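## Task

Hold the two salad hands like a pair of tongs and pinch the beetroot cube between them to raise it from the bowl. Keep it pinched all the way until it is above the container. Lower it so it rests inside the container, then move both salad hands and both arms away so nothing touches it.

## Robot and tools

Robot: two arms, left_arm and right_arm, mounted on opposite sides of a table and facing each other. Each has six joints and a parallel gripper. A mount counts as part of its arm. Never let the arms collide or push hard on each other, and never knock or drop anything off the table. A loose object may occasionally get a small push from outside.

Frame: every printed position uses one shared frame. The origin is the table centre, +z is up, and the table surface is at z = +0.020 m. left_arm's base is on the +y side. The names left and right do not refer to image sides. A gripper's fingers point along its own +x axis and close along its y axis. The printed end_effector_position is the point between the finger pads, about 3 to 4 cm short of the fingertips, and it can be wrong, more so when the arm is stretched far.

execute_actions takes "actions", a list holding zero or one item, plus an optional "pictures" flag.
- Empty list: no command is sent; the current state and camera images come back.
- Motion: {"rows": [...], "steps": n}, with n from 8 to 15 (15 if omitted). One step lasts 1/30 s. Each row is used for one step; if there are fewer rows than steps, the final row repeats.
- Wait: {"steps": n}, n up to 300, with no rows. It sends nothing and returns after n steps counted from the previous result.
Images arrive only with an empty list or with "pictures": true.

A row is always 14 numbers, covering both arms even when only one should move: left_arm's waist, shoulder, elbow, wrist pitch, wrist yaw, wrist roll, opening, then right_arm's seven in the same order. The six joint values are absolute target angles in radians, in the same form as the Joint positions line, not offsets. Stated ranges per arm: waist -3.054 to 3.054, shoulder 0.000 to 3.142, elbow 0.000 to 2.356, wrist pitch -1.571 to 1.571, wrist yaw -1.571 to 1.571, wrist roll -3.142 to 3.142. The real ends may differ by up to 0.010 rad. A target more than 0.010 rad outside a range, and farther out than the joint's current angle, makes the whole call rejected with nothing sent. Targets beyond the true end are clipped and reported as "joint sent to its limit" (possibly about an earlier, still-running action); no such line does not prove more room exists.

Opening is an absolute value from -1 to 1: +1 is fully open, empty fingers close fully near -0.80, and anything lower adds no more travel. Going from open to closed needs at least about 0.5 s.

Motion limits: each step, a joint's target is kept within a fixed lead of its measured angle (0.211 rad for waist, shoulder, elbow; 0.213 wrist pitch; 0.267 wrist yaw; 0.228 wrist roll), and if the targets would put a gripper more than 70 mm from where it is, all joint targets of that arm are scaled back. So distant targets are reached gradually. Friction can leave joints short of the target, especially at long reach, and tiny changes may not move at all; read Joint positions after each move.

Results: the state line lists, for left_arm then right_arm, end_effector_position (m), end_effector_quat_wxyz and linear/angular velocities (m/s, rad/s). Joint positions and Joint velocities give each arm's six joints (rad, rad/s) followed by the finger-pad gap (m, m/s; 0.088 m fully open). grip_measured is the measured opening on the command scale. "joint command not followed" means the clearance check altered or blocked joint targets on some steps; the rest of the row still ran. HELD marks steps where a row, or part of it, was not sent.

Timing: the result is returned 8 steps before an action finishes; those steps run afterward while the next reply is composed. Between calls the arms keep heading to the last row's target until they have nearly stopped or a step is HELD; after that only a new action makes them move or press further. Fingers already moving keep going.

Grasping: each gripper holds one salad hand. To keep something held, command an opening clearly below grip_measured; the lower it is, the firmer the squeeze. Readings may be off by about 1 mm per gripper. Pads push up to about 34 N, less on weaker grippers, and a quick close can overshoot and even spring the fingers open, so close steadily. The food item must stay pinched between the two salad hands from the bowl until it is above the container, then be released inside it, and afterwards the hands and arms must be withdrawn.

Faults: if contact torque hits a joint's load limit (waist 18.2, shoulder 22.5, elbow 22.4, wrist pitch 5.92, wrist yaw 5.9, wrist roll 5.54 N m, counting held weight), that arm freezes for 10 s and drops the rest of the call. Holding a load warms motors; a MOTOR HOT line appears from 50 °C, and at 95 °C an OVER-TEMPERATURE FAULT holds the arm until it cools, and if cooling takes too long the arm and gripper lose power and go limp. Avoid pressing hard for long.

zoom_image: "camera" is one of cam_high, cam_low, cam_left_wrist, cam_right_wrist (each 504x504), and "region" is [x0, y0, x1, y1] in that camera's pixels with (0, 0) at top left, at most 504 by 504; it enlarges part of the latest image.

finished_scene: pass "scene" as the current scene's number (1 or 2). Replying with no tool call ends everything.

Each tool is called after "Request:" as a command line: name --argument value for each argument, lists and objects as JSON in quotes; but a table of rows of numbers goes row by row, as --pt "numbers of a row", without its own name.

## Session

Request:
execute_actions --actions '[]'

Request:
zoom_image --camera "cam_high" --region '[120, 190, 400, 390]'

Scene clock: 0.00 s of 4567.00 s.
left_arm: end_effector_position=(+0.2536, +0.3001, +0.2059) grip_measured=+0.857 end_effector_quat_wxyz=(-0.577, +0.454, -0.515, -0.442) end_effector_velocity=(+0.001, -0.000, +0.002) end_effector_angular_velocity=(+0.000, -0.014, -0.009) | right_arm: end_effector_position=(-0.3368, -0.2728, +0.3475) grip_measured=+0.840 end_effector_quat_wxyz=(+0.223, -0.040, -0.299, +0.927) end_effector_velocity=(+0.000, -0.000, -0.003) end_effector_angular_velocity=(-0.016, -0.011, +0.005)
Joint positions: left_arm=[ 1.012  1.701  1.537 -1.362 -0.076 -1.931  0.081] | right_arm=[ 0.992  1.104  0.69   0.473 -0.124 -0.603  0.08 ]
Joint velocities: left_arm=[-0.002 -0.007 -0.002  0.007 -0.007  0.007 -0.   ] | right_arm=[-0.002 -0.002  0.002 -0.022 -0.007  0.007 -0.   ]
Motor temperatures (°C, as the motors report them): left_arm=[22 26 27 24 25 24] | right_arm=[24 26 26 26 23 25]
Heat: left arm: hottest elbow 27 °C (+0.0 °C/min); right arm: hottest shoulder 26 °C (+0.0 °C/min).

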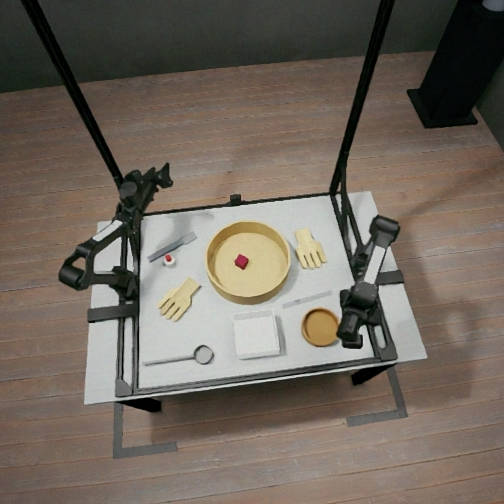

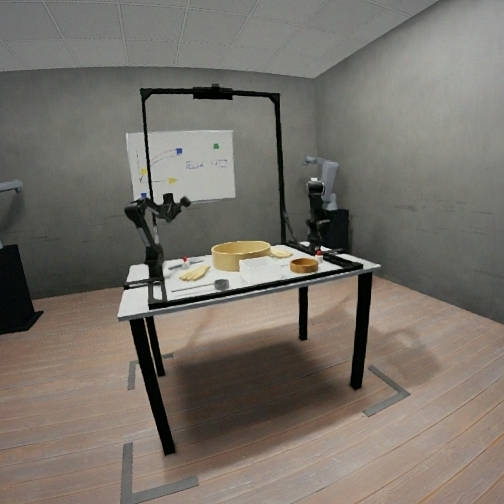

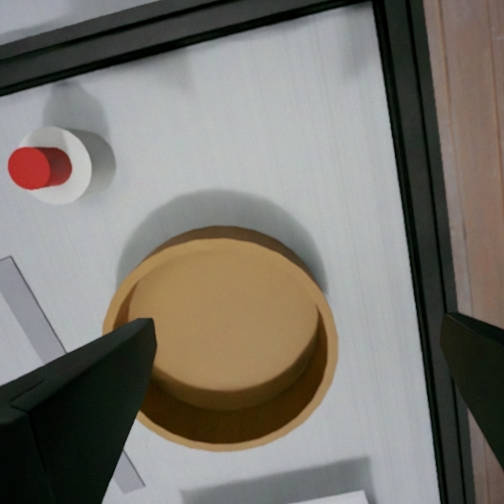

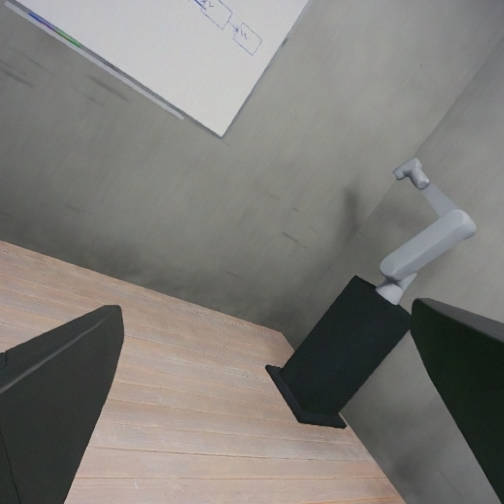

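Region (120, 190, 400, 390) of cam_high's 504x504 image, scaled by 1.800, with more detail than that image has; it fills the top 360 rows of this view, and the rest is white.

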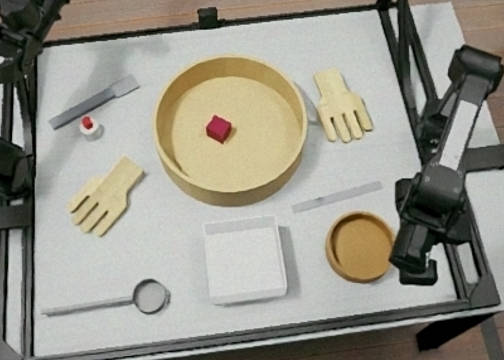

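Request:
execute_actions --actions '[{"rows":[[-0.591,1.5,1.3,-1.37,0,0.77,1,0,1.45,1.25,-1.37,0,-0.79,1]]}]'

Request:
execute_actions --actions '[{"steps":45}]'

Request:
execute_actions --actions '[{"rows":[[-0.591,1.6,0.906,-0.884,0,0.77,1,0,1.543,0.849,-0.885,0,-0.79,1]]}]'

Request:
execute_actions --actions '[{"steps":18}]' --pictures true

Scene clock: 0.77 s of 4567.00 s.
left_arm: end_effector_position=(+0.1695, +0.2663, +0.2024) grip_measured=+0.992 end_effector_quat_wxyz=(-0.654, +0.293, -0.636, -0.286) end_effector_velocity=(-0.362, -0.205, -0.003) end_effector_angular_velocity=(-0.051, +0.107, -2.893) | right_arm: end_effector_position=(-0.3207, -0.1800, +0.3192) grip_measured=+0.975 end_effector_quat_wxyz=(+0.302, -0.187, -0.304, +0.884) end_effector_velocity=(+0.136, +0.420, -0.170) end_effector_angular_velocity=(-0.456, -0.984, -1.029)
Joint positions: left_arm=[ 0.769  1.546  1.361 -1.368 -0.021 -1.644  0.088] | right_arm=[ 0.808  1.283  0.866  0.27  -0.048 -0.725  0.087]
Joint velocities: left_arm=[-1.419 -0.408 -0.408 -0.007  0.139  1.473  0.01 ] | right_arm=[-0.911  0.867  0.828 -1.004  0.168 -0.33   0.01 ]
Motor temperatures (°C, as the motors report them): left_arm=[22 26 28 24 25 24] | right_arm=[24 26 26 26 23 25]
Heat: left arm: hottest elbow 28 °C (+0.0 °C/min); right arm: hottest shoulder 26 °C (+0.0 °C/min).
Steps of this call (steps 1 to 16: nothing new was sent; steps 17 to 23: the first 7 steps of this action). Readings (joint positions):
17: left_arm=[1.008 1.690 1.525 -1.354 -0.076 -1.912] | right_arm=[0.986 1.113 0.699 0.457 -0.123 -0.617]
18: left_arm=[0.985 1.665 1.492 -1.347 -0.069 -1.869] | right_arm=[0.962 1.134 0.725 0.424 -0.110 -0.645]
20: left_arm=[0.909 1.609 1.425 -1.368 -0.043 -1.789] | right_arm=[0.900 1.193 0.785 0.365 -0.075 -0.684]
23: the state above

Scene clock: 2.27 s of 4567.00 s.
left_arm: end_effector_position=(-0.1618, +0.2441, +0.1989) grip_measured=+1.000 end_effector_quat_wxyz=(+0.158, +0.688, +0.154, -0.691) end_effector_velocity=(-0.001, -0.000, -0.000) end_effector_angular_velocity=(-0.014, -0.011, -1.480) | right_arm: end_effector_position=(-0.0208, -0.2163, +0.1944) grip_measured=+1.000 end_effector_quat_wxyz=(+0.273, -0.652, +0.265, +0.656) end_effector_velocity=(-0.000, -0.031, +0.001) end_effector_angular_velocity=(-0.134, +0.007, +0.020)
Joint positions: left_arm=[-0.587  1.506  1.31  -1.368 -0.001  0.539  0.088] | right_arm=[ 0.003  1.443  1.235 -1.35  -0.    -0.787  0.088]
Joint velocities: left_arm=[-0.007 -0.002 -0.002  0.007 -0.007  1.473  0.   ] | right_arm=[-0.002 -0.007 -0.002 -0.139 -0.007 -0.022  0.   ]
Motor temperatures (°C, as the motors report them): left_arm=[22 26 28 24 25 24] | right_arm=[24 26 26 26 23 25]
Heat: left arm: hottest elbow 28 °C (+0.0 °C/min); right arm: hottest shoulder 26 °C (+0.0 °C/min).
Kept back: nothing.
Steps of this call (steps 1 to 8: the last 8 steps of your previous action; steps 9 to 45: the robot went on to your last target). Readings (joint positions):
1: left_arm=[0.723 1.535 1.350 -1.368 -0.017 -1.595] | right_arm=[0.777 1.311 0.894 0.236 -0.042 -0.735]
2: left_arm=[0.677 1.527 1.341 -1.368 -0.014 -1.547] | right_arm=[0.745 1.336 0.923 0.201 -0.036 -0.743]
4: left_arm=[0.587 1.519 1.328 -1.368 -0.011 -1.449] | right_arm=[0.679 1.375 0.980 0.130 -0.027 -0.757]
8: left_arm=[0.408 1.513 1.316 -1.368 -0.007 -1.256] | right_arm=[0.545 1.415 1.096 -0.007 -0.016 -0.772]
45: the state above

Scene clock: 2.50 s of 4567.00 s.
left_arm: end_effector_position=(-0.1619, +0.2441, +0.1166) grip_measured=+1.000 end_effector_quat_wxyz=(+0.080, +0.710, +0.099, -0.693) end_effector_velocity=(+0.060, +0.093, -0.378) end_effector_angular_velocity=(+0.289, -0.170, -0.317) | right_arm: end_effector_position=(-0.0208, -0.2139, +0.1141) grip_measured=+1.000 end_effector_quat_wxyz=(+0.260, -0.657, +0.277, +0.651) end_effector_velocity=(-0.000, -0.109, -0.365) end_effector_angular_velocity=(-0.295, +0.007, +0.019)
Joint positions: left_arm=[-0.588  1.579  1.05  -1.077 -0.001  0.729  0.088] | right_arm=[ 0.003  1.525  0.987 -1.058 -0.    -0.788  0.088]
Joint velocities: left_arm=[-0.002  0.286 -1.287  1.238  0.007  0.315  0.   ] | right_arm=[-0.002  0.261 -1.272  1.238 -0.007 -0.022  0.   ]
Motor temperatures (°C, as the motors report them): left_arm=[22 26 28 24 25 24] | right_arm=[24 26 26 26 23 25]
Heat: left arm: hottest elbow 28 °C (+0.0 °C/min); right arm: hottest shoulder 26 °C (+0.0 °C/min).
Steps of this call (steps 1 to 7: the first 7 steps of this action). Readings (joint positions):
1: left_arm=[-0.587 1.509 1.296 -1.351 -0.001 0.586] | right_arm=[0.003 1.448 1.223 -1.338 -0.000 -0.788]
2: left_arm=[-0.587 1.510 1.263 -1.298 -0.001 0.626] | right_arm=[0.003 1.451 1.194 -1.283 -0.000 -0.788]
4: left_arm=[-0.588 1.535 1.185 -1.212 -0.001 0.682] | right_arm=[0.003 1.481 1.122 -1.192 -0.000 -0.788]
7: the state above

Scene clock: 3.10 s of 4567.00 s.
left_arm: end_effector_position=(-0.1615, +0.2448, +0.0810) grip_measured=+1.000 end_effector_quat_wxyz=(+0.077, +0.703, +0.075, -0.703) end_effector_velocity=(+0.002, +0.002, -0.002) end_effector_angular_velocity=(-0.002, -0.007, -0.010) | right_arm: end_effector_position=(-0.0208, -0.2169, +0.0809) grip_measured=+1.000 end_effector_quat_wxyz=(+0.270, -0.654, +0.268, +0.655) end_effector_velocity=(-0.001, -0.000, -0.000) end_effector_angular_velocity=(+0.007, +0.007, +0.005)
Joint positions: left_arm=[-0.588  1.596  0.916 -0.888 -0.001  0.768  0.088] | right_arm=[ 0.003  1.54   0.86  -0.888 -0.    -0.788  0.088]
Joint velocities: left_arm=[-0.002 -0.002 -0.012  0.007 -0.007  0.007  0.   ] | right_arm=[-0.002 -0.007 -0.007  0.007 -0.007 -0.007  0.   ]
Motor temperatures (°C, as the motors report them): left_arm=[22 26 28 24 25 24] | right_arm=[24 26 26 26 23 25]
Heat: left arm: hottest elbow 28 °C (+0.0 °C/min); right arm: hottest shoulder 26 °C (+0.0 °C/min).
Kept back: nothing.
Steps of this call (steps 1 to 8: the last 8 steps of your previous action; steps 9 to 18: the robot went on to your last target). Readings (joint positions):
1: left_arm=[-0.588 1.587 1.011 -1.038 -0.001 0.738] | right_arm=[0.003 1.533 0.949 -1.020 -0.000 -0.788]
2: left_arm=[-0.588 1.592 0.982 -1.004 -0.001 0.745] | right_arm=[0.003 1.537 0.921 -0.990 -0.000 -0.788]
4: left_arm=[-0.588 1.596 0.949 -0.955 -0.001 0.755] | right_arm=[0.003 1.540 0.890 -0.948 -0.000 -0.788]
8: left_arm=[-0.588 1.596 0.929 -0.909 -0.001 0.763] | right_arm=[0.003 1.540 0.872 -0.906 -0.000 -0.788]
18: the state above

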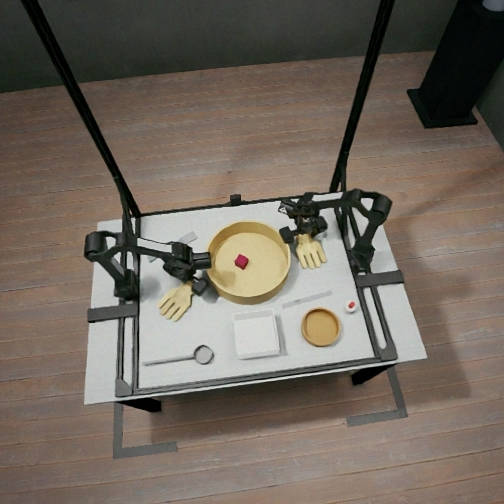

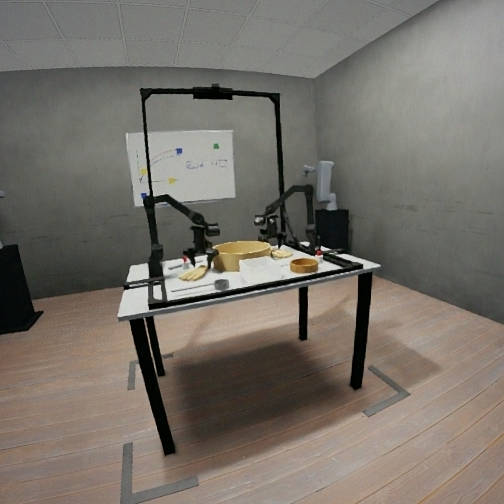

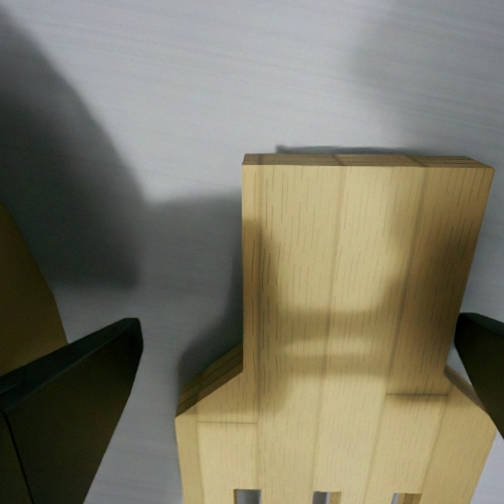

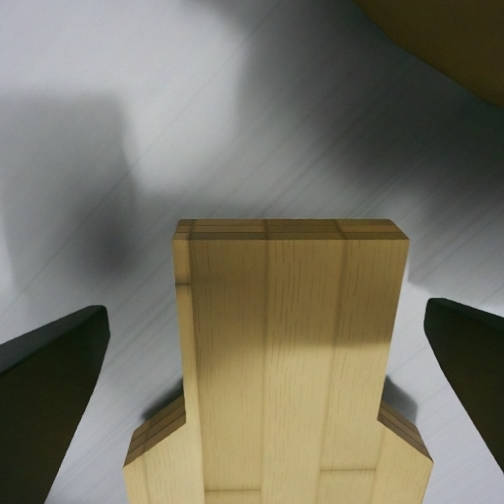

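Request:
execute_actions --actions '[{"rows":[[-0.674,1.608,0.92,-0.884,0,0.72,1,-0.03,1.543,0.849,-0.885,0,-0.82,1],[-0.674,1.608,0.92,-0.884,0,0.72,1,-0.03,1.543,0.849,-0.885,0,-0.82,1],[-0.674,1.608,0.92,-0.884,0,0.72,1,-0.03,1.543,0.849,-0.885,0,-0.82,1],[-0.674,1.608,0.92,-0.884,0,0.72,1,-0.03,1.543,0.849,-0.885,0,-0.82,1],[-0.674,1.608,0.92,-0.884,0,0.72,1,-0.03,1.543,0.849,-0.885,0,-0.82,1],[-0.674,1.66,0.86,-0.783,0,0.72,1,-0.03,1.596,0.793,-0.78,0,-0.82,1]]}]'

Request:
execute_actions --actions '[{"rows":[[-0.674,1.66,0.86,-0.783,0,0.72,0.8,-0.03,1.596,0.793,-0.78,0,-0.82,0.8],[-0.674,1.66,0.86,-0.783,0,0.72,0.6,-0.03,1.596,0.793,-0.78,0,-0.82,0.6],[-0.674,1.66,0.86,-0.783,0,0.72,0.4,-0.03,1.596,0.793,-0.78,0,-0.82,0.4],[-0.674,1.66,0.86,-0.783,0,0.72,-1,-0.03,1.596,0.793,-0.78,0,-0.82,-1]]}]'

Request:
execute_actions --actions '[{"rows":[[-0.674,1.4,1.1,-1.27,0,0.72,-1,-0.03,1.35,1.05,-1.27,0,-0.82,-1]]}]' --pictures true

Request:
execute_actions --actions '[{"rows":[[-0.3,0.95,0.95,-0.3,0,0,-1,0.13,0.95,0.95,-0.3,0,0,-1]]}]'

Request:
execute_actions --actions '[{"rows":[[-0.13,0.95,0.6,0.35,0,0,-1,0.13,1.0,0.62,0.38,0,0,-1]]}]'

Request:
execute_actions --actions '[{"steps":30}]' --pictures true

Scene clock: 4.20 s of 4567.00 s.
left_arm: end_effector_position=(-0.1792, +0.2525, +0.0761) grip_measured=+1.000 end_effector_quat_wxyz=(+0.068, +0.700, +0.057, -0.708) end_effector_velocity=(-0.067, -0.049, -0.096) end_effector_angular_velocity=(-0.242, +0.163, -0.019) | right_arm: end_effector_position=(-0.0144, -0.2137, +0.0759) grip_measured=+1.000 end_effector_quat_wxyz=(+0.276, -0.651, +0.263, +0.656) end_effector_velocity=(+0.009, +0.058, -0.099) end_effector_angular_velocity=(+0.261, +0.001, -0.015)
Joint positions: left_arm=[-0.662  1.606  0.905 -0.85  -0.002  0.731  0.088] | right_arm=[-0.023  1.547  0.845 -0.849 -0.    -0.812  0.088]
Joint velocities: left_arm=[-0.1    0.242 -0.178  0.711 -0.022 -0.081  0.   ] | right_arm=[-0.037  0.198 -0.252  0.711 -0.007 -0.022  0.   ]
Motor temperatures (°C, as the motors report them): left_arm=[22 26 28 24 25 24] | right_arm=[24 26 26 26 23 25]
Heat: left arm: hottest elbow 28 °C (+0.0 °C/min); right arm: hottest shoulder 26 °C (+0.0 °C/min).
Steps of this call (steps 1 to 15: the robot went on to your last target; steps 16 to 26: nothing new was sent; steps 27 to 33: the first 7 steps of this action). Readings (joint positions):
27: left_arm=[-0.591 1.596 0.915 -0.886 -0.002 0.764] | right_arm=[0.002 1.540 0.859 -0.887 -0.000 -0.792]
28: left_arm=[-0.605 1.596 0.915 -0.886 -0.002 0.754] | right_arm=[-0.004 1.540 0.859 -0.887 -0.000 -0.798]
30: left_arm=[-0.638 1.596 0.915 -0.886 -0.002 0.742] | right_arm=[-0.015 1.540 0.859 -0.887 -0.000 -0.806]
33: the state above

Scene clock: 4.70 s of 4567.00 s.
left_arm: end_effector_position=(-0.1822, +0.2475, +0.0699) grip_measured=+0.421 end_effector_quat_wxyz=(+0.085, +0.699, +0.047, -0.709) end_effector_velocity=(-0.001, -0.006, -0.001) end_effector_angular_velocity=(-0.039, +0.002, -0.009) | right_arm: end_effector_position=(-0.0132, -0.2167, +0.0578) grip_measured=+0.390 end_effector_quat_wxyz=(+0.270, -0.654, +0.268, +0.654) end_effector_velocity=(-0.005, -0.004, -0.001) end_effector_angular_velocity=(-0.011, +0.037, +0.020)
Joint positions: left_arm=[-0.673  1.617  0.887 -0.793 -0.027  0.711  0.06 ] | right_arm=[-0.028  1.587  0.803 -0.783  0.001 -0.818  0.058]
Joint velocities: left_arm=[-0.002 -0.002 -0.007  0.037 -0.022  0.007  0.03 ] | right_arm=[-0.002 -0.002 -0.007 -0.007 -0.037 -0.022  0.024]
Motor temperatures (°C, as the motors report them): left_arm=[22 26 28 24 25 24] | right_arm=[24 26 26 26 23 25]
Heat: left arm: hottest elbow 28 °C (+0.0 °C/min); right arm: hottest shoulder 26 °C (+0.0 °C/min).
Steps of this call (steps 1 to 8: the last 8 steps of your previous action; steps 9 to 15: the first 7 steps of this action). Readings (joint positions):
9: left_arm=[-0.673 1.616 0.888 -0.797 -0.026 0.711] | right_arm=[-0.026 1.586 0.804 -0.787 -0.000 -0.817]
10: left_arm=[-0.673 1.616 0.888 -0.796 -0.026 0.711] | right_arm=[-0.027 1.586 0.804 -0.786 -0.000 -0.817]
12: left_arm=[-0.673 1.616 0.888 -0.795 -0.026 0.710] | right_arm=[-0.027 1.587 0.804 -0.784 0.001 -0.817]
15: the state above

Scene clock: 5.20 s of 4567.00 s.
left_arm: end_effector_position=(-0.1855, +0.2486, +0.1418) grip_measured=+0.422 end_effector_quat_wxyz=(+0.095, +0.675, +0.032, -0.731) end_effector_velocity=(+0.065, +0.078, +0.338) end_effector_angular_velocity=(-0.121, +0.088, +0.011) | right_arm: end_effector_position=(-0.0131, -0.2082, +0.1315) grip_measured=+0.392 end_effector_quat_wxyz=(+0.300, -0.642, +0.238, +0.665) end_effector_velocity=(-0.003, -0.059, +0.359) end_effector_angular_velocity=(+0.227, +0.000, +0.010)
Joint positions: left_arm=[-0.673  1.468  1.041 -1.026 -0.005  0.718  0.06 ] | right_arm=[-0.028  1.43   0.969 -1.016  0.    -0.818  0.058]
Joint velocities: left_arm=[ 0.002 -0.764  0.667 -1.282 -0.007 -0.007 -0.   ] | right_arm=[ 0.002 -0.745  0.808 -1.326 -0.007 -0.007 -0.   ]
Motor temperatures (°C, as the motors report them): left_arm=[22 26 28 24 25 24] | right_arm=[24 26 26 26 23 25]
Heat: left arm: hottest elbow 28 °C (+11.5 °C/min); right arm: hottest shoulder 26 °C (+0.0 °C/min).
Steps of this call (steps 1 to 8: the last 8 steps of your previous action; steps 9 to 15: the first 7 steps of this action). Readings (joint positions):
9: left_arm=[-0.673 1.607 0.896 -0.799 -0.024 0.713] | right_arm=[-0.028 1.579 0.811 -0.792 0.000 -0.818]
10: left_arm=[-0.673 1.597 0.915 -0.836 -0.012 0.717] | right_arm=[-0.028 1.565 0.828 -0.835 0.000 -0.818]
12: left_arm=[-0.673 1.553 0.959 -0.906 -0.007 0.718] | right_arm=[-0.028 1.513 0.874 -0.900 0.000 -0.818]
15: the state above

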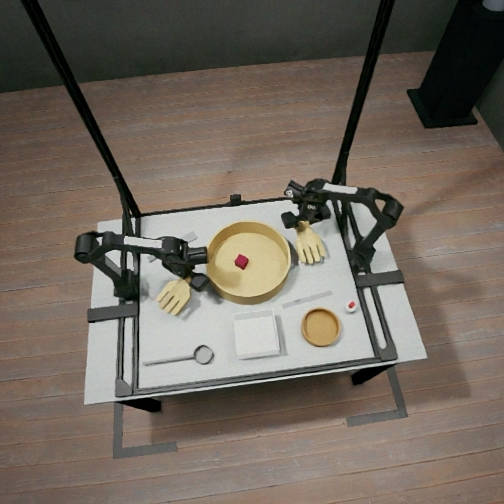

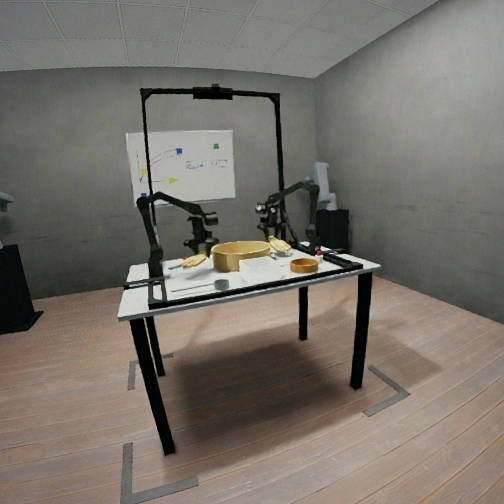

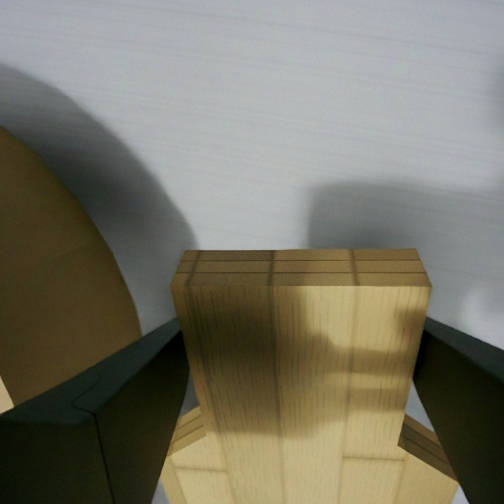

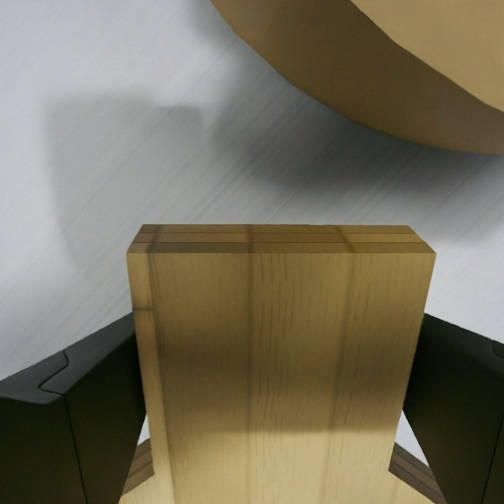

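Scene clock: 5.70 s of 4567.00 s.
left_arm: end_effector_position=(-0.1208, +0.2187, +0.2064) grip_measured=+0.421 end_effector_quat_wxyz=(+0.375, +0.521, +0.146, -0.752) end_effector_velocity=(+0.185, -0.245, +0.393) end_effector_angular_velocity=(-2.080, +1.492, +2.316) | right_arm: end_effector_position=(-0.0471, -0.2031, +0.2145) grip_measured=+0.393 end_effector_quat_wxyz=(+0.465, -0.508, +0.173, +0.704) end_effector_velocity=(-0.061, +0.154, +0.411) end_effector_angular_velocity=(+2.410, +0.954, -1.103)
Joint positions: left_arm=[-0.399  1.141  0.976 -0.941  0.001  0.395  0.06 ] | right_arm=[ 0.106  1.1    0.97  -0.94  -0.001 -0.497  0.058]
Joint velocities: left_arm=[ 0.969 -1.297 -0.139  1.341 -0.095 -1.458 -0.   ] | right_arm=[ 0.178 -1.214 -0.042  1.326  0.007  1.458 -0.   ]
Motor temperatures (°C, as the motors report them): left_arm=[22 26 28 24 25 24] | right_arm=[24 26 26 26 23 25]
Heat: left arm: hottest elbow 28 °C (+10.5 °C/min); right arm: hottest shoulder 26 °C (+0.0 °C/min).
Steps of this call (steps 1 to 8: the last 8 steps of your previous action; steps 9 to 15: the first 7 steps of this action). Readings (joint positions):
9: left_arm=[-0.663 1.393 1.075 -1.222 0.004 0.693] | right_arm=[-0.019 1.349 1.019 -1.223 0.006 -0.790]
10: left_arm=[-0.625 1.358 1.043 -1.159 0.012 0.639] | right_arm=[0.010 1.315 0.998 -1.162 0.008 -0.737]
12: left_arm=[-0.528 1.272 1.002 -1.081 0.006 0.541] | right_arm=[0.069 1.230 0.978 -1.078 -0.000 -0.642]
15: the state above

Scene clock: 6.20 s of 4567.00 s.
left_arm: end_effector_position=(-0.0723, +0.1465, +0.2726) grip_measured=+0.419 end_effector_quat_wxyz=(+0.630, +0.162, +0.139, -0.747) end_effector_velocity=(+0.023, -0.052, -0.031) end_effector_angular_velocity=(-0.729, +0.155, +0.073) | right_arm: end_effector_position=(-0.0596, -0.1464, +0.2364) grip_measured=+0.392 end_effector_quat_wxyz=(+0.633, -0.213, +0.174, +0.724) end_effector_velocity=(-0.006, +0.015, -0.325) end_effector_angular_velocity=(-0.188, +0.107, -0.053)
Joint positions: left_arm=[-0.163  0.943  0.732 -0.219  0.007 -0.     0.06 ] | right_arm=[ 0.127  0.996  0.707 -0.268 -0.    -0.022  0.058]
Joint velocities: left_arm=[ 0.129 -0.115 -0.755  1.385  0.066 -0.007 -0.   ] | right_arm=[ 0.002  0.232 -1.062  1.121 -0.022  0.139 -0.   ]
Motor temperatures (°C, as the motors report them): left_arm=[22 26 28 24 25 24] | right_arm=[24 26 26 26 23 25]
Heat: left arm: hottest elbow 28 °C (+9.7 °C/min); right arm: hottest shoulder 26 °C (+0.0 °C/min).
Steps of this call (steps 1 to 8: the last 8 steps of your previous action; steps 9 to 15: the first 7 steps of this action). Readings (joint positions):
9: left_arm=[-0.303 0.968 0.948 -0.530 0.007 0.055] | right_arm=[0.125 0.971 0.944 -0.528 -0.000 -0.094]
10: left_arm=[-0.270 0.959 0.914 -0.467 0.013 0.042] | right_arm=[0.125 0.970 0.914 -0.467 -0.000 -0.073]
12: left_arm=[-0.203 0.948 0.833 -0.392 -0.000 0.026] | right_arm=[0.126 0.973 0.837 -0.386 -0.000 -0.044]
15: the state above

Scene clock: 7.20 s of 4567.00 s.
left_arm: end_effector_position=(-0.0650, +0.1247, +0.3297) grip_measured=+0.419 end_effector_quat_wxyz=(+0.657, +0.002, +0.001, -0.754) end_effector_velocity=(+0.004, -0.000, +0.001) end_effector_angular_velocity=(-0.006, +0.008, +0.024) | right_arm: end_effector_position=(-0.0642, -0.1136, +0.3283) grip_measured=+0.391 end_effector_quat_wxyz=(+0.660, -0.004, +0.002, +0.751) end_effector_velocity=(-0.000, +0.000, -0.000) end_effector_angular_velocity=(+0.001, +0.008, +0.005)
Joint positions: left_arm=[-0.133  0.952  0.605  0.342  0.004  0.001  0.06 ] | right_arm=[ 0.128  1.007  0.626  0.372 -0.    -0.003  0.058]
Joint velocities: left_arm=[ 0.002 -0.002 -0.002  0.007 -0.022 -0.007 -0.   ] | right_arm=[-0.002  0.002 -0.002  0.007 -0.007  0.007 -0.   ]
Motor temperatures (°C, as the motors report them): left_arm=[22 26 28 25 25 24] | right_arm=[24 26 27 27 23 25]
Heat: left arm: hottest elbow 28 °C (+8.3 °C/min); right arm: hottest elbow 27 °C (+8.3 °C/min).
Kept back: nothing.
Steps of this call (steps 1 to 8: the last 8 steps of your previous action; steps 9 to 30: the robot went on to your last target). Readings (joint positions):
1: left_arm=[-0.159 0.941 0.708 -0.172 0.008 -0.000] | right_arm=[0.127 1.003 0.676 -0.229 -0.000 -0.017]
2: left_arm=[-0.156 0.940 0.688 -0.128 0.008 -0.000] | right_arm=[0.127 1.007 0.654 -0.187 -0.000 -0.014]
4: left_arm=[-0.147 0.942 0.653 -0.048 0.007 -0.000] | right_arm=[0.127 1.009 0.633 -0.098 -0.000 -0.009]
8: left_arm=[-0.136 0.954 0.610 0.117 0.004 0.001] | right_arm=[0.127 1.008 0.630 0.078 -0.000 -0.004]
30: the state above

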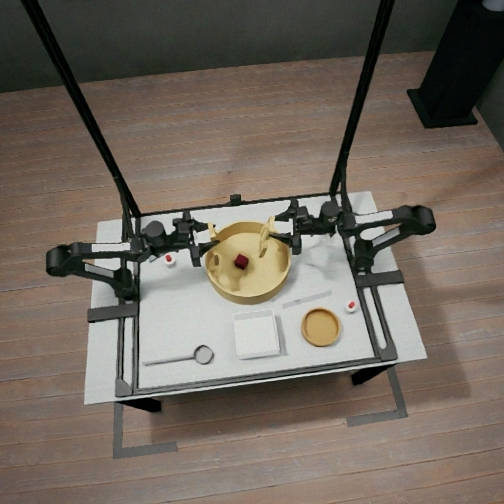

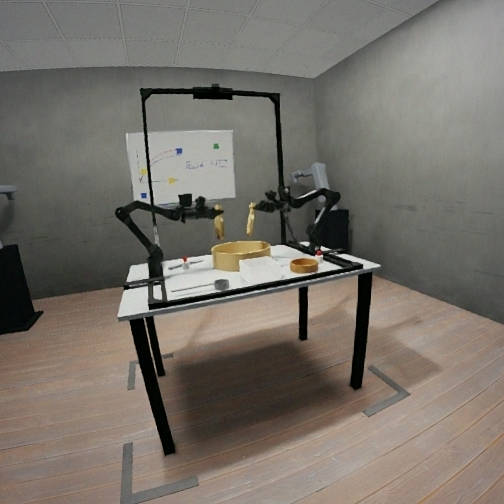

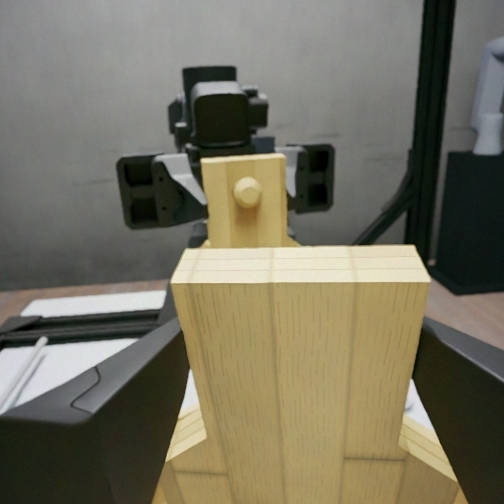

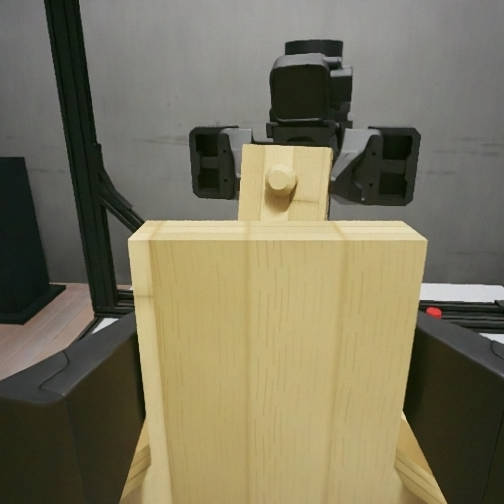

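Request:
execute_actions --actions '[{"rows":[[-0.85,1.4,1.2,-1.37,0,0.3,-1,0.13,1.0,0.62,0.38,0,0,-1]]}]'

Request:
execute_actions --actions '[{"steps":40}]'

Request:
execute_actions --actions '[{"rows":[[-0.85,1.58,0.97,-0.96,0,0.3,-1,0.13,1.0,0.62,0.38,0,0,-1]]}]'

Request:
execute_actions --actions '[{"rows":[[-0.85,1.625,0.893,-0.84,0,0.3,-1,0.13,1.0,0.62,0.38,0,0,-1]]}]'

Request:
execute_actions --actions '[{"rows":[[-0.85,1.625,0.893,-0.84,0,0.3,0.7,0.13,1.0,0.62,0.38,0,0,-1],[-0.85,1.625,0.893,-0.84,0,0.3,0.7,0.13,1.0,0.62,0.38,0,0,-1],[-0.85,1.625,0.893,-0.84,0,0.3,0.7,0.13,1.0,0.62,0.38,0,0,-1],[-0.85,1.625,0.893,-0.84,0,0.3,0.7,0.13,1.0,0.62,0.38,0,0,-1],[-0.85,1.625,0.893,-0.84,0,0.3,0.7,0.13,1.0,0.62,0.38,0,0,-1],[-0.85,1.66,0.86,-0.783,0,0.3,0.7,0.13,1.0,0.62,0.38,0,0,-1]]}]'

Request:
execute_actions --actions '[{"steps":12}]' --pictures true

Scene clock: 8.10 s of 4567.00 s.
left_arm: end_effector_position=(-0.1540, +0.0994, +0.3038) grip_measured=+0.418 end_effector_quat_wxyz=(+0.552, +0.166, -0.015, -0.817) end_effector_velocity=(-0.450, -0.043, -0.158) end_effector_angular_velocity=(+0.931, -0.826, -1.182) | right_arm: end_effector_position=(-0.0642, -0.1136, +0.3284) grip_measured=+0.390 end_effector_quat_wxyz=(+0.660, -0.004, +0.002, +0.751) end_effector_velocity=(+0.002, -0.000, -0.002) end_effector_angular_velocity=(-0.004, -0.023, -0.010)
Joint positions: left_arm=[-0.36   1.185  0.833  0.095 -0.006  0.215  0.059] | right_arm=[ 0.128  1.007  0.625  0.373 -0.    -0.003  0.058]
Joint velocities: left_arm=[-1.057  1.082  0.999 -1.077  0.007  0.462 -0.   ] | right_arm=[-0.002 -0.002 -0.002 -0.007  0.007 -0.022 -0.   ]
Motor temperatures (°C, as the motors report them): left_arm=[22 26 28 25 25 24] | right_arm=[24 26 27 27 23 25]
Heat: left arm: hottest elbow 28 °C (+7.4 °C/min); right arm: hottest elbow 27 °C (+7.4 °C/min).
Steps of this call (steps 1 to 15: the robot went on to your last target; steps 16 to 20: nothing new was sent; steps 21 to 27: the first 7 steps of this action). Readings (joint positions):
21: left_arm=[-0.143 0.965 0.619 0.323 -0.006 0.024] | right_arm=[0.128 1.007 0.625 0.373 -0.000 -0.003]
22: left_arm=[-0.175 0.995 0.655 0.280 -0.015 0.071] | right_arm=[0.128 1.007 0.625 0.373 -0.000 -0.003]
24: left_arm=[-0.251 1.074 0.732 0.208 -0.008 0.147] | right_arm=[0.128 1.007 0.625 0.373 -0.000 -0.003]
27: the state above

Scene clock: 9.43 s of 4567.00 s.
left_arm: end_effector_position=(-0.1918, +0.3062, +0.1934) grip_measured=+0.416 end_effector_quat_wxyz=(+0.151, +0.687, +0.148, -0.696) end_effector_velocity=(+0.017, +0.017, +0.001) end_effector_angular_velocity=(+0.075, -0.074, -0.010) | right_arm: end_effector_position=(-0.0642, -0.1137, +0.3285) grip_measured=+0.390 end_effector_quat_wxyz=(+0.660, -0.004, +0.002, +0.751) end_effector_velocity=(+0.002, -0.001, -0.000) end_effector_angular_velocity=(-0.001, -0.008, -0.010)
Joint positions: left_arm=[-0.847  1.396  1.191 -1.353  0.003  0.298  0.059] | right_arm=[ 0.128  1.006  0.625  0.373 -0.    -0.003  0.058]
Joint velocities: left_arm=[-0.002 -0.002  0.002 -0.11   0.007  0.007 -0.   ] | right_arm=[-0.002 -0.007 -0.002 -0.007  0.007 -0.007 -0.   ]
Motor temperatures (°C, as the motors report them): left_arm=[22 26 29 25 25 24] | right_arm=[24 26 27 27 23 25]
Heat: left arm: hottest elbow 29 °C (+12.7 °C/min); right arm: hottest elbow 27 °C (+6.4 °C/min).
Kept back: nothing.
Steps of this call (steps 1 to 8: the last 8 steps of your previous action; steps 9 to 40: the robot went on to your last target). Readings (joint positions):
1: left_arm=[-0.396 1.221 0.866 0.059 -0.006 0.230] | right_arm=[0.128 1.007 0.625 0.373 -0.000 -0.003]
2: left_arm=[-0.430 1.254 0.900 0.023 -0.006 0.242] | right_arm=[0.128 1.007 0.625 0.373 -0.000 -0.003]
4: left_arm=[-0.501 1.310 0.966 -0.056 -0.006 0.261] | right_arm=[0.128 1.007 0.625 0.373 -0.000 -0.003]
8: left_arm=[-0.644 1.365 1.090 -0.202 -0.007 0.282] | right_arm=[0.128 1.006 0.625 0.373 -0.000 -0.003]
40: the state above

Scene clock: 9.67 s of 4567.00 s.
left_arm: end_effector_position=(-0.2035, +0.2958, +0.1166) grip_measured=+0.416 end_effector_quat_wxyz=(+0.140, +0.706, +0.159, -0.676) end_effector_velocity=(-0.039, -0.031, -0.269) end_effector_angular_velocity=(+0.049, -0.045, +0.000) | right_arm: end_effector_position=(-0.0642, -0.1137, +0.3285) grip_measured=+0.390 end_effector_quat_wxyz=(+0.660, -0.004, +0.002, +0.751) end_effector_velocity=(-0.000, -0.001, -0.002) end_effector_angular_velocity=(-0.006, -0.008, +0.005)
Joint positions: left_arm=[-0.847  1.548  1.018 -1.092  0.002  0.298  0.059] | right_arm=[ 0.128  1.006  0.625  0.373 -0.    -0.003  0.058]
Joint velocities: left_arm=[-0.007  0.549 -0.579  1.062  0.007 -0.007 -0.   ] | right_arm=[-0.002 -0.002 -0.002 -0.007 -0.007 -0.007 -0.   ]
Motor temperatures (°C, as the motors report them): left_arm=[22 26 29 25 25 24] | right_arm=[24 26 27 27 23 25]
Heat: left arm: hottest elbow 29 °C (+12.4 °C/min); right arm: hottest elbow 27 °C (+6.2 °C/min).
Steps of this call (steps 1 to 7: the first 7 steps of this action). Readings (joint positions):
1: left_arm=[-0.847 1.404 1.182 -1.347 0.003 0.298] | right_arm=[0.128 1.006 0.625 0.373 -0.000 -0.003]
2: left_arm=[-0.847 1.414 1.159 -1.305 0.002 0.298] | right_arm=[0.128 1.006 0.625 0.373 -0.000 -0.003]
4: left_arm=[-0.847 1.466 1.101 -1.220 0.002 0.298] | right_arm=[0.128 1.006 0.625 0.373 -0.000 -0.003]
7: the state above

Scene clock: 10.17 s of 4567.00 s.
left_arm: end_effector_position=(-0.2129, +0.2876, +0.0756) grip_measured=+0.414 end_effector_quat_wxyz=(+0.148, +0.691, +0.150, -0.692) end_effector_velocity=(+0.015, +0.014, -0.060) end_effector_angular_velocity=(+0.045, -0.062, -0.015) | right_arm: end_effector_position=(-0.0642, -0.1137, +0.3285) grip_measured=+0.390 end_effector_quat_wxyz=(+0.660, -0.004, +0.002, +0.751) end_effector_velocity=(+0.001, -0.000, +0.001) end_effector_angular_velocity=(+0.008, -0.006, +0.000)
Joint positions: left_arm=[-0.847  1.613  0.911 -0.868  0.003  0.299  0.059] | right_arm=[ 0.128  1.006  0.625  0.373 -0.    -0.003  0.058]
Joint velocities: left_arm=[-0.007  0.095 -0.164  0.183 -0.007  0.007  0.   ] | right_arm=[-0.007 -0.002 -0.002  0.007 -0.007 -0.007  0.   ]
Motor temperatures (°C, as the motors report them): left_arm=[22 27 29 25 25 24] | right_arm=[24 26 27 27 23 25]
Heat: left arm: hottest elbow 29 °C (+11.8 °C/min); right arm: hottest elbow 27 °C (+5.9 °C/min).
Steps of this call (steps 1 to 8: the last 8 steps of your previous action; steps 9 to 15: the first 7 steps of this action). Readings (joint positions):
9: left_arm=[-0.847 1.573 0.976 -0.963 0.002 0.298] | right_arm=[0.128 1.006 0.625 0.373 -0.000 -0.003]
10: left_arm=[-0.847 1.576 0.961 -0.927 0.002 0.298] | right_arm=[0.128 1.006 0.625 0.373 -0.000 -0.003]
12: left_arm=[-0.847 1.594 0.937 -0.890 0.003 0.298] | right_arm=[0.128 1.006 0.625 0.373 -0.000 -0.003]
15: the state above

Scene clock: 10.67 s of 4567.00 s.
left_arm: end_effector_position=(-0.2140, +0.2870, +0.0717) grip_measured=+0.414 end_effector_quat_wxyz=(+0.150, +0.688, +0.148, -0.695) end_effector_velocity=(-0.006, +0.004, -0.022) end_effector_angular_velocity=(-0.043, +0.037, -0.024) | right_arm: end_effector_position=(-0.0642, -0.1137, +0.3283) grip_measured=+0.390 end_effector_quat_wxyz=(+0.660, -0.004, +0.002, +0.751) end_effector_velocity=(-0.000, -0.001, -0.002) end_effector_angular_velocity=(-0.006, -0.008, +0.005)
Joint positions: left_arm=[-0.848  1.617  0.897 -0.84   0.003  0.299  0.059] | right_arm=[ 0.128  1.006  0.625  0.373 -0.    -0.003  0.058]
Joint velocities: left_arm=[-0.032  0.002 -0.095  0.154 -0.007 -0.007  0.   ] | right_arm=[-0.002 -0.002 -0.002 -0.007 -0.007 -0.007 -0.   ]
Motor temperatures (°C, as the motors report them): left_arm=[22 27 29 25 25 24] | right_arm=[24 26 27 28 23 25]
Heat: left arm: hottest elbow 29 °C (+11.2 °C/min); right arm: hottest wrist pitch 28 °C (+11.2 °C/min).
Steps of this call (steps 1 to 8: the last 8 steps of your previous action; steps 9 to 15: the first 7 steps of this action). Readings (joint positions):
9: left_arm=[-0.847 1.615 0.904 -0.851 0.003 0.299] | right_arm=[0.128 1.006 0.625 0.373 -0.000 -0.003]
10: left_arm=[-0.847 1.615 0.904 -0.850 0.003 0.299] | right_arm=[0.128 1.006 0.625 0.373 -0.000 -0.003]
12: left_arm=[-0.847 1.615 0.904 -0.849 0.003 0.299] | right_arm=[0.128 1.006 0.625 0.373 -0.000 -0.003]
15: the state above

Scene clock: 11.07 s of 4567.00 s.
left_arm: end_effector_position=(-0.2137, +0.2878, +0.0570) grip_measured=+0.688 end_effector_quat_wxyz=(+0.147, +0.691, +0.147, -0.692) end_effector_velocity=(+0.008, +0.006, +0.000) end_effector_angular_velocity=(+0.019, -0.032, +0.005) | right_arm: end_effector_position=(-0.0642, -0.1137, +0.3283) grip_measured=+0.390 end_effector_quat_wxyz=(+0.660, -0.004, +0.002, +0.751) end_effector_velocity=(-0.000, -0.001, -0.002) end_effector_angular_velocity=(-0.008, +0.006, +0.005)
Joint positions: left_arm=[-0.851  1.652  0.868 -0.786  0.001  0.301  0.073] | right_arm=[ 0.128  1.006  0.625  0.373 -0.    -0.003  0.058]
Joint velocities: left_arm=[-0.002 -0.007 -0.007 -0.037 -0.007 -0.007  0.003] | right_arm=[-0.002 -0.002 -0.002 -0.007 -0.007  0.007 -0.   ]
Motor temperatures (°C, as the motors report them): left_arm=[22 27 29 25 25 24] | right_arm=[24 26 27 28 23 25]
Heat: left arm: hottest elbow 29 °C (+10.8 °C/min); right arm: hottest wrist pitch 28 °C (+10.8 °C/min).
Kept back: nothing.
Steps of this call (steps 1 to 8: the last 8 steps of your previous action; steps 9 to 12: the robot went on to your last target). Readings (joint positions):
1: left_arm=[-0.849 1.617 0.895 -0.836 0.003 0.299] | right_arm=[0.128 1.006 0.625 0.373 -0.000 -0.003]
2: left_arm=[-0.850 1.617 0.894 -0.833 0.003 0.299] | right_arm=[0.128 1.006 0.625 0.373 -0.000 -0.003]
4: left_arm=[-0.850 1.617 0.893 -0.828 0.003 0.299] | right_arm=[0.128 1.006 0.625 0.373 -0.000 -0.003]
8: left_arm=[-0.850 1.646 0.875 -0.785 0.003 0.299] | right_arm=[0.128 1.006 0.625 0.373 -0.000 -0.003]
12: the state above

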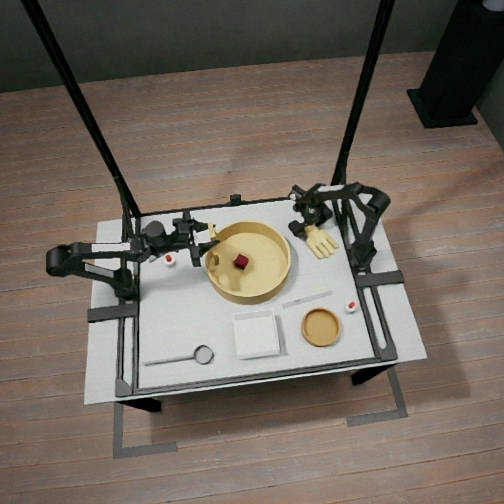

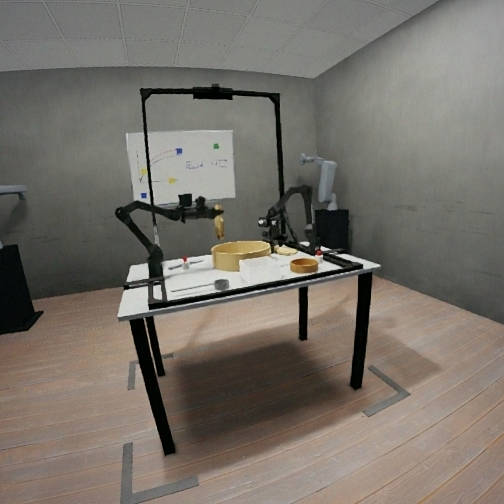

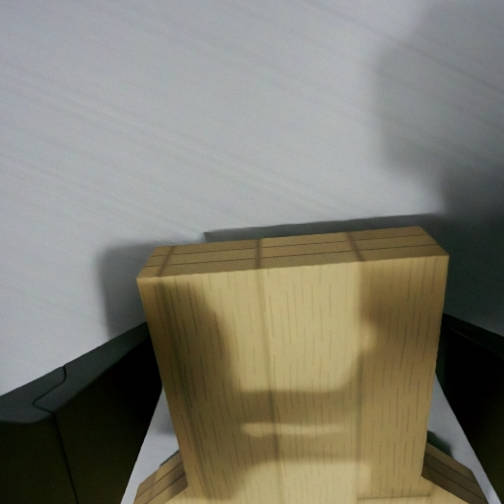

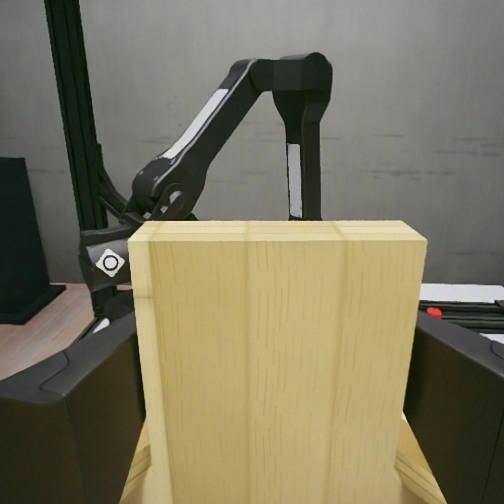

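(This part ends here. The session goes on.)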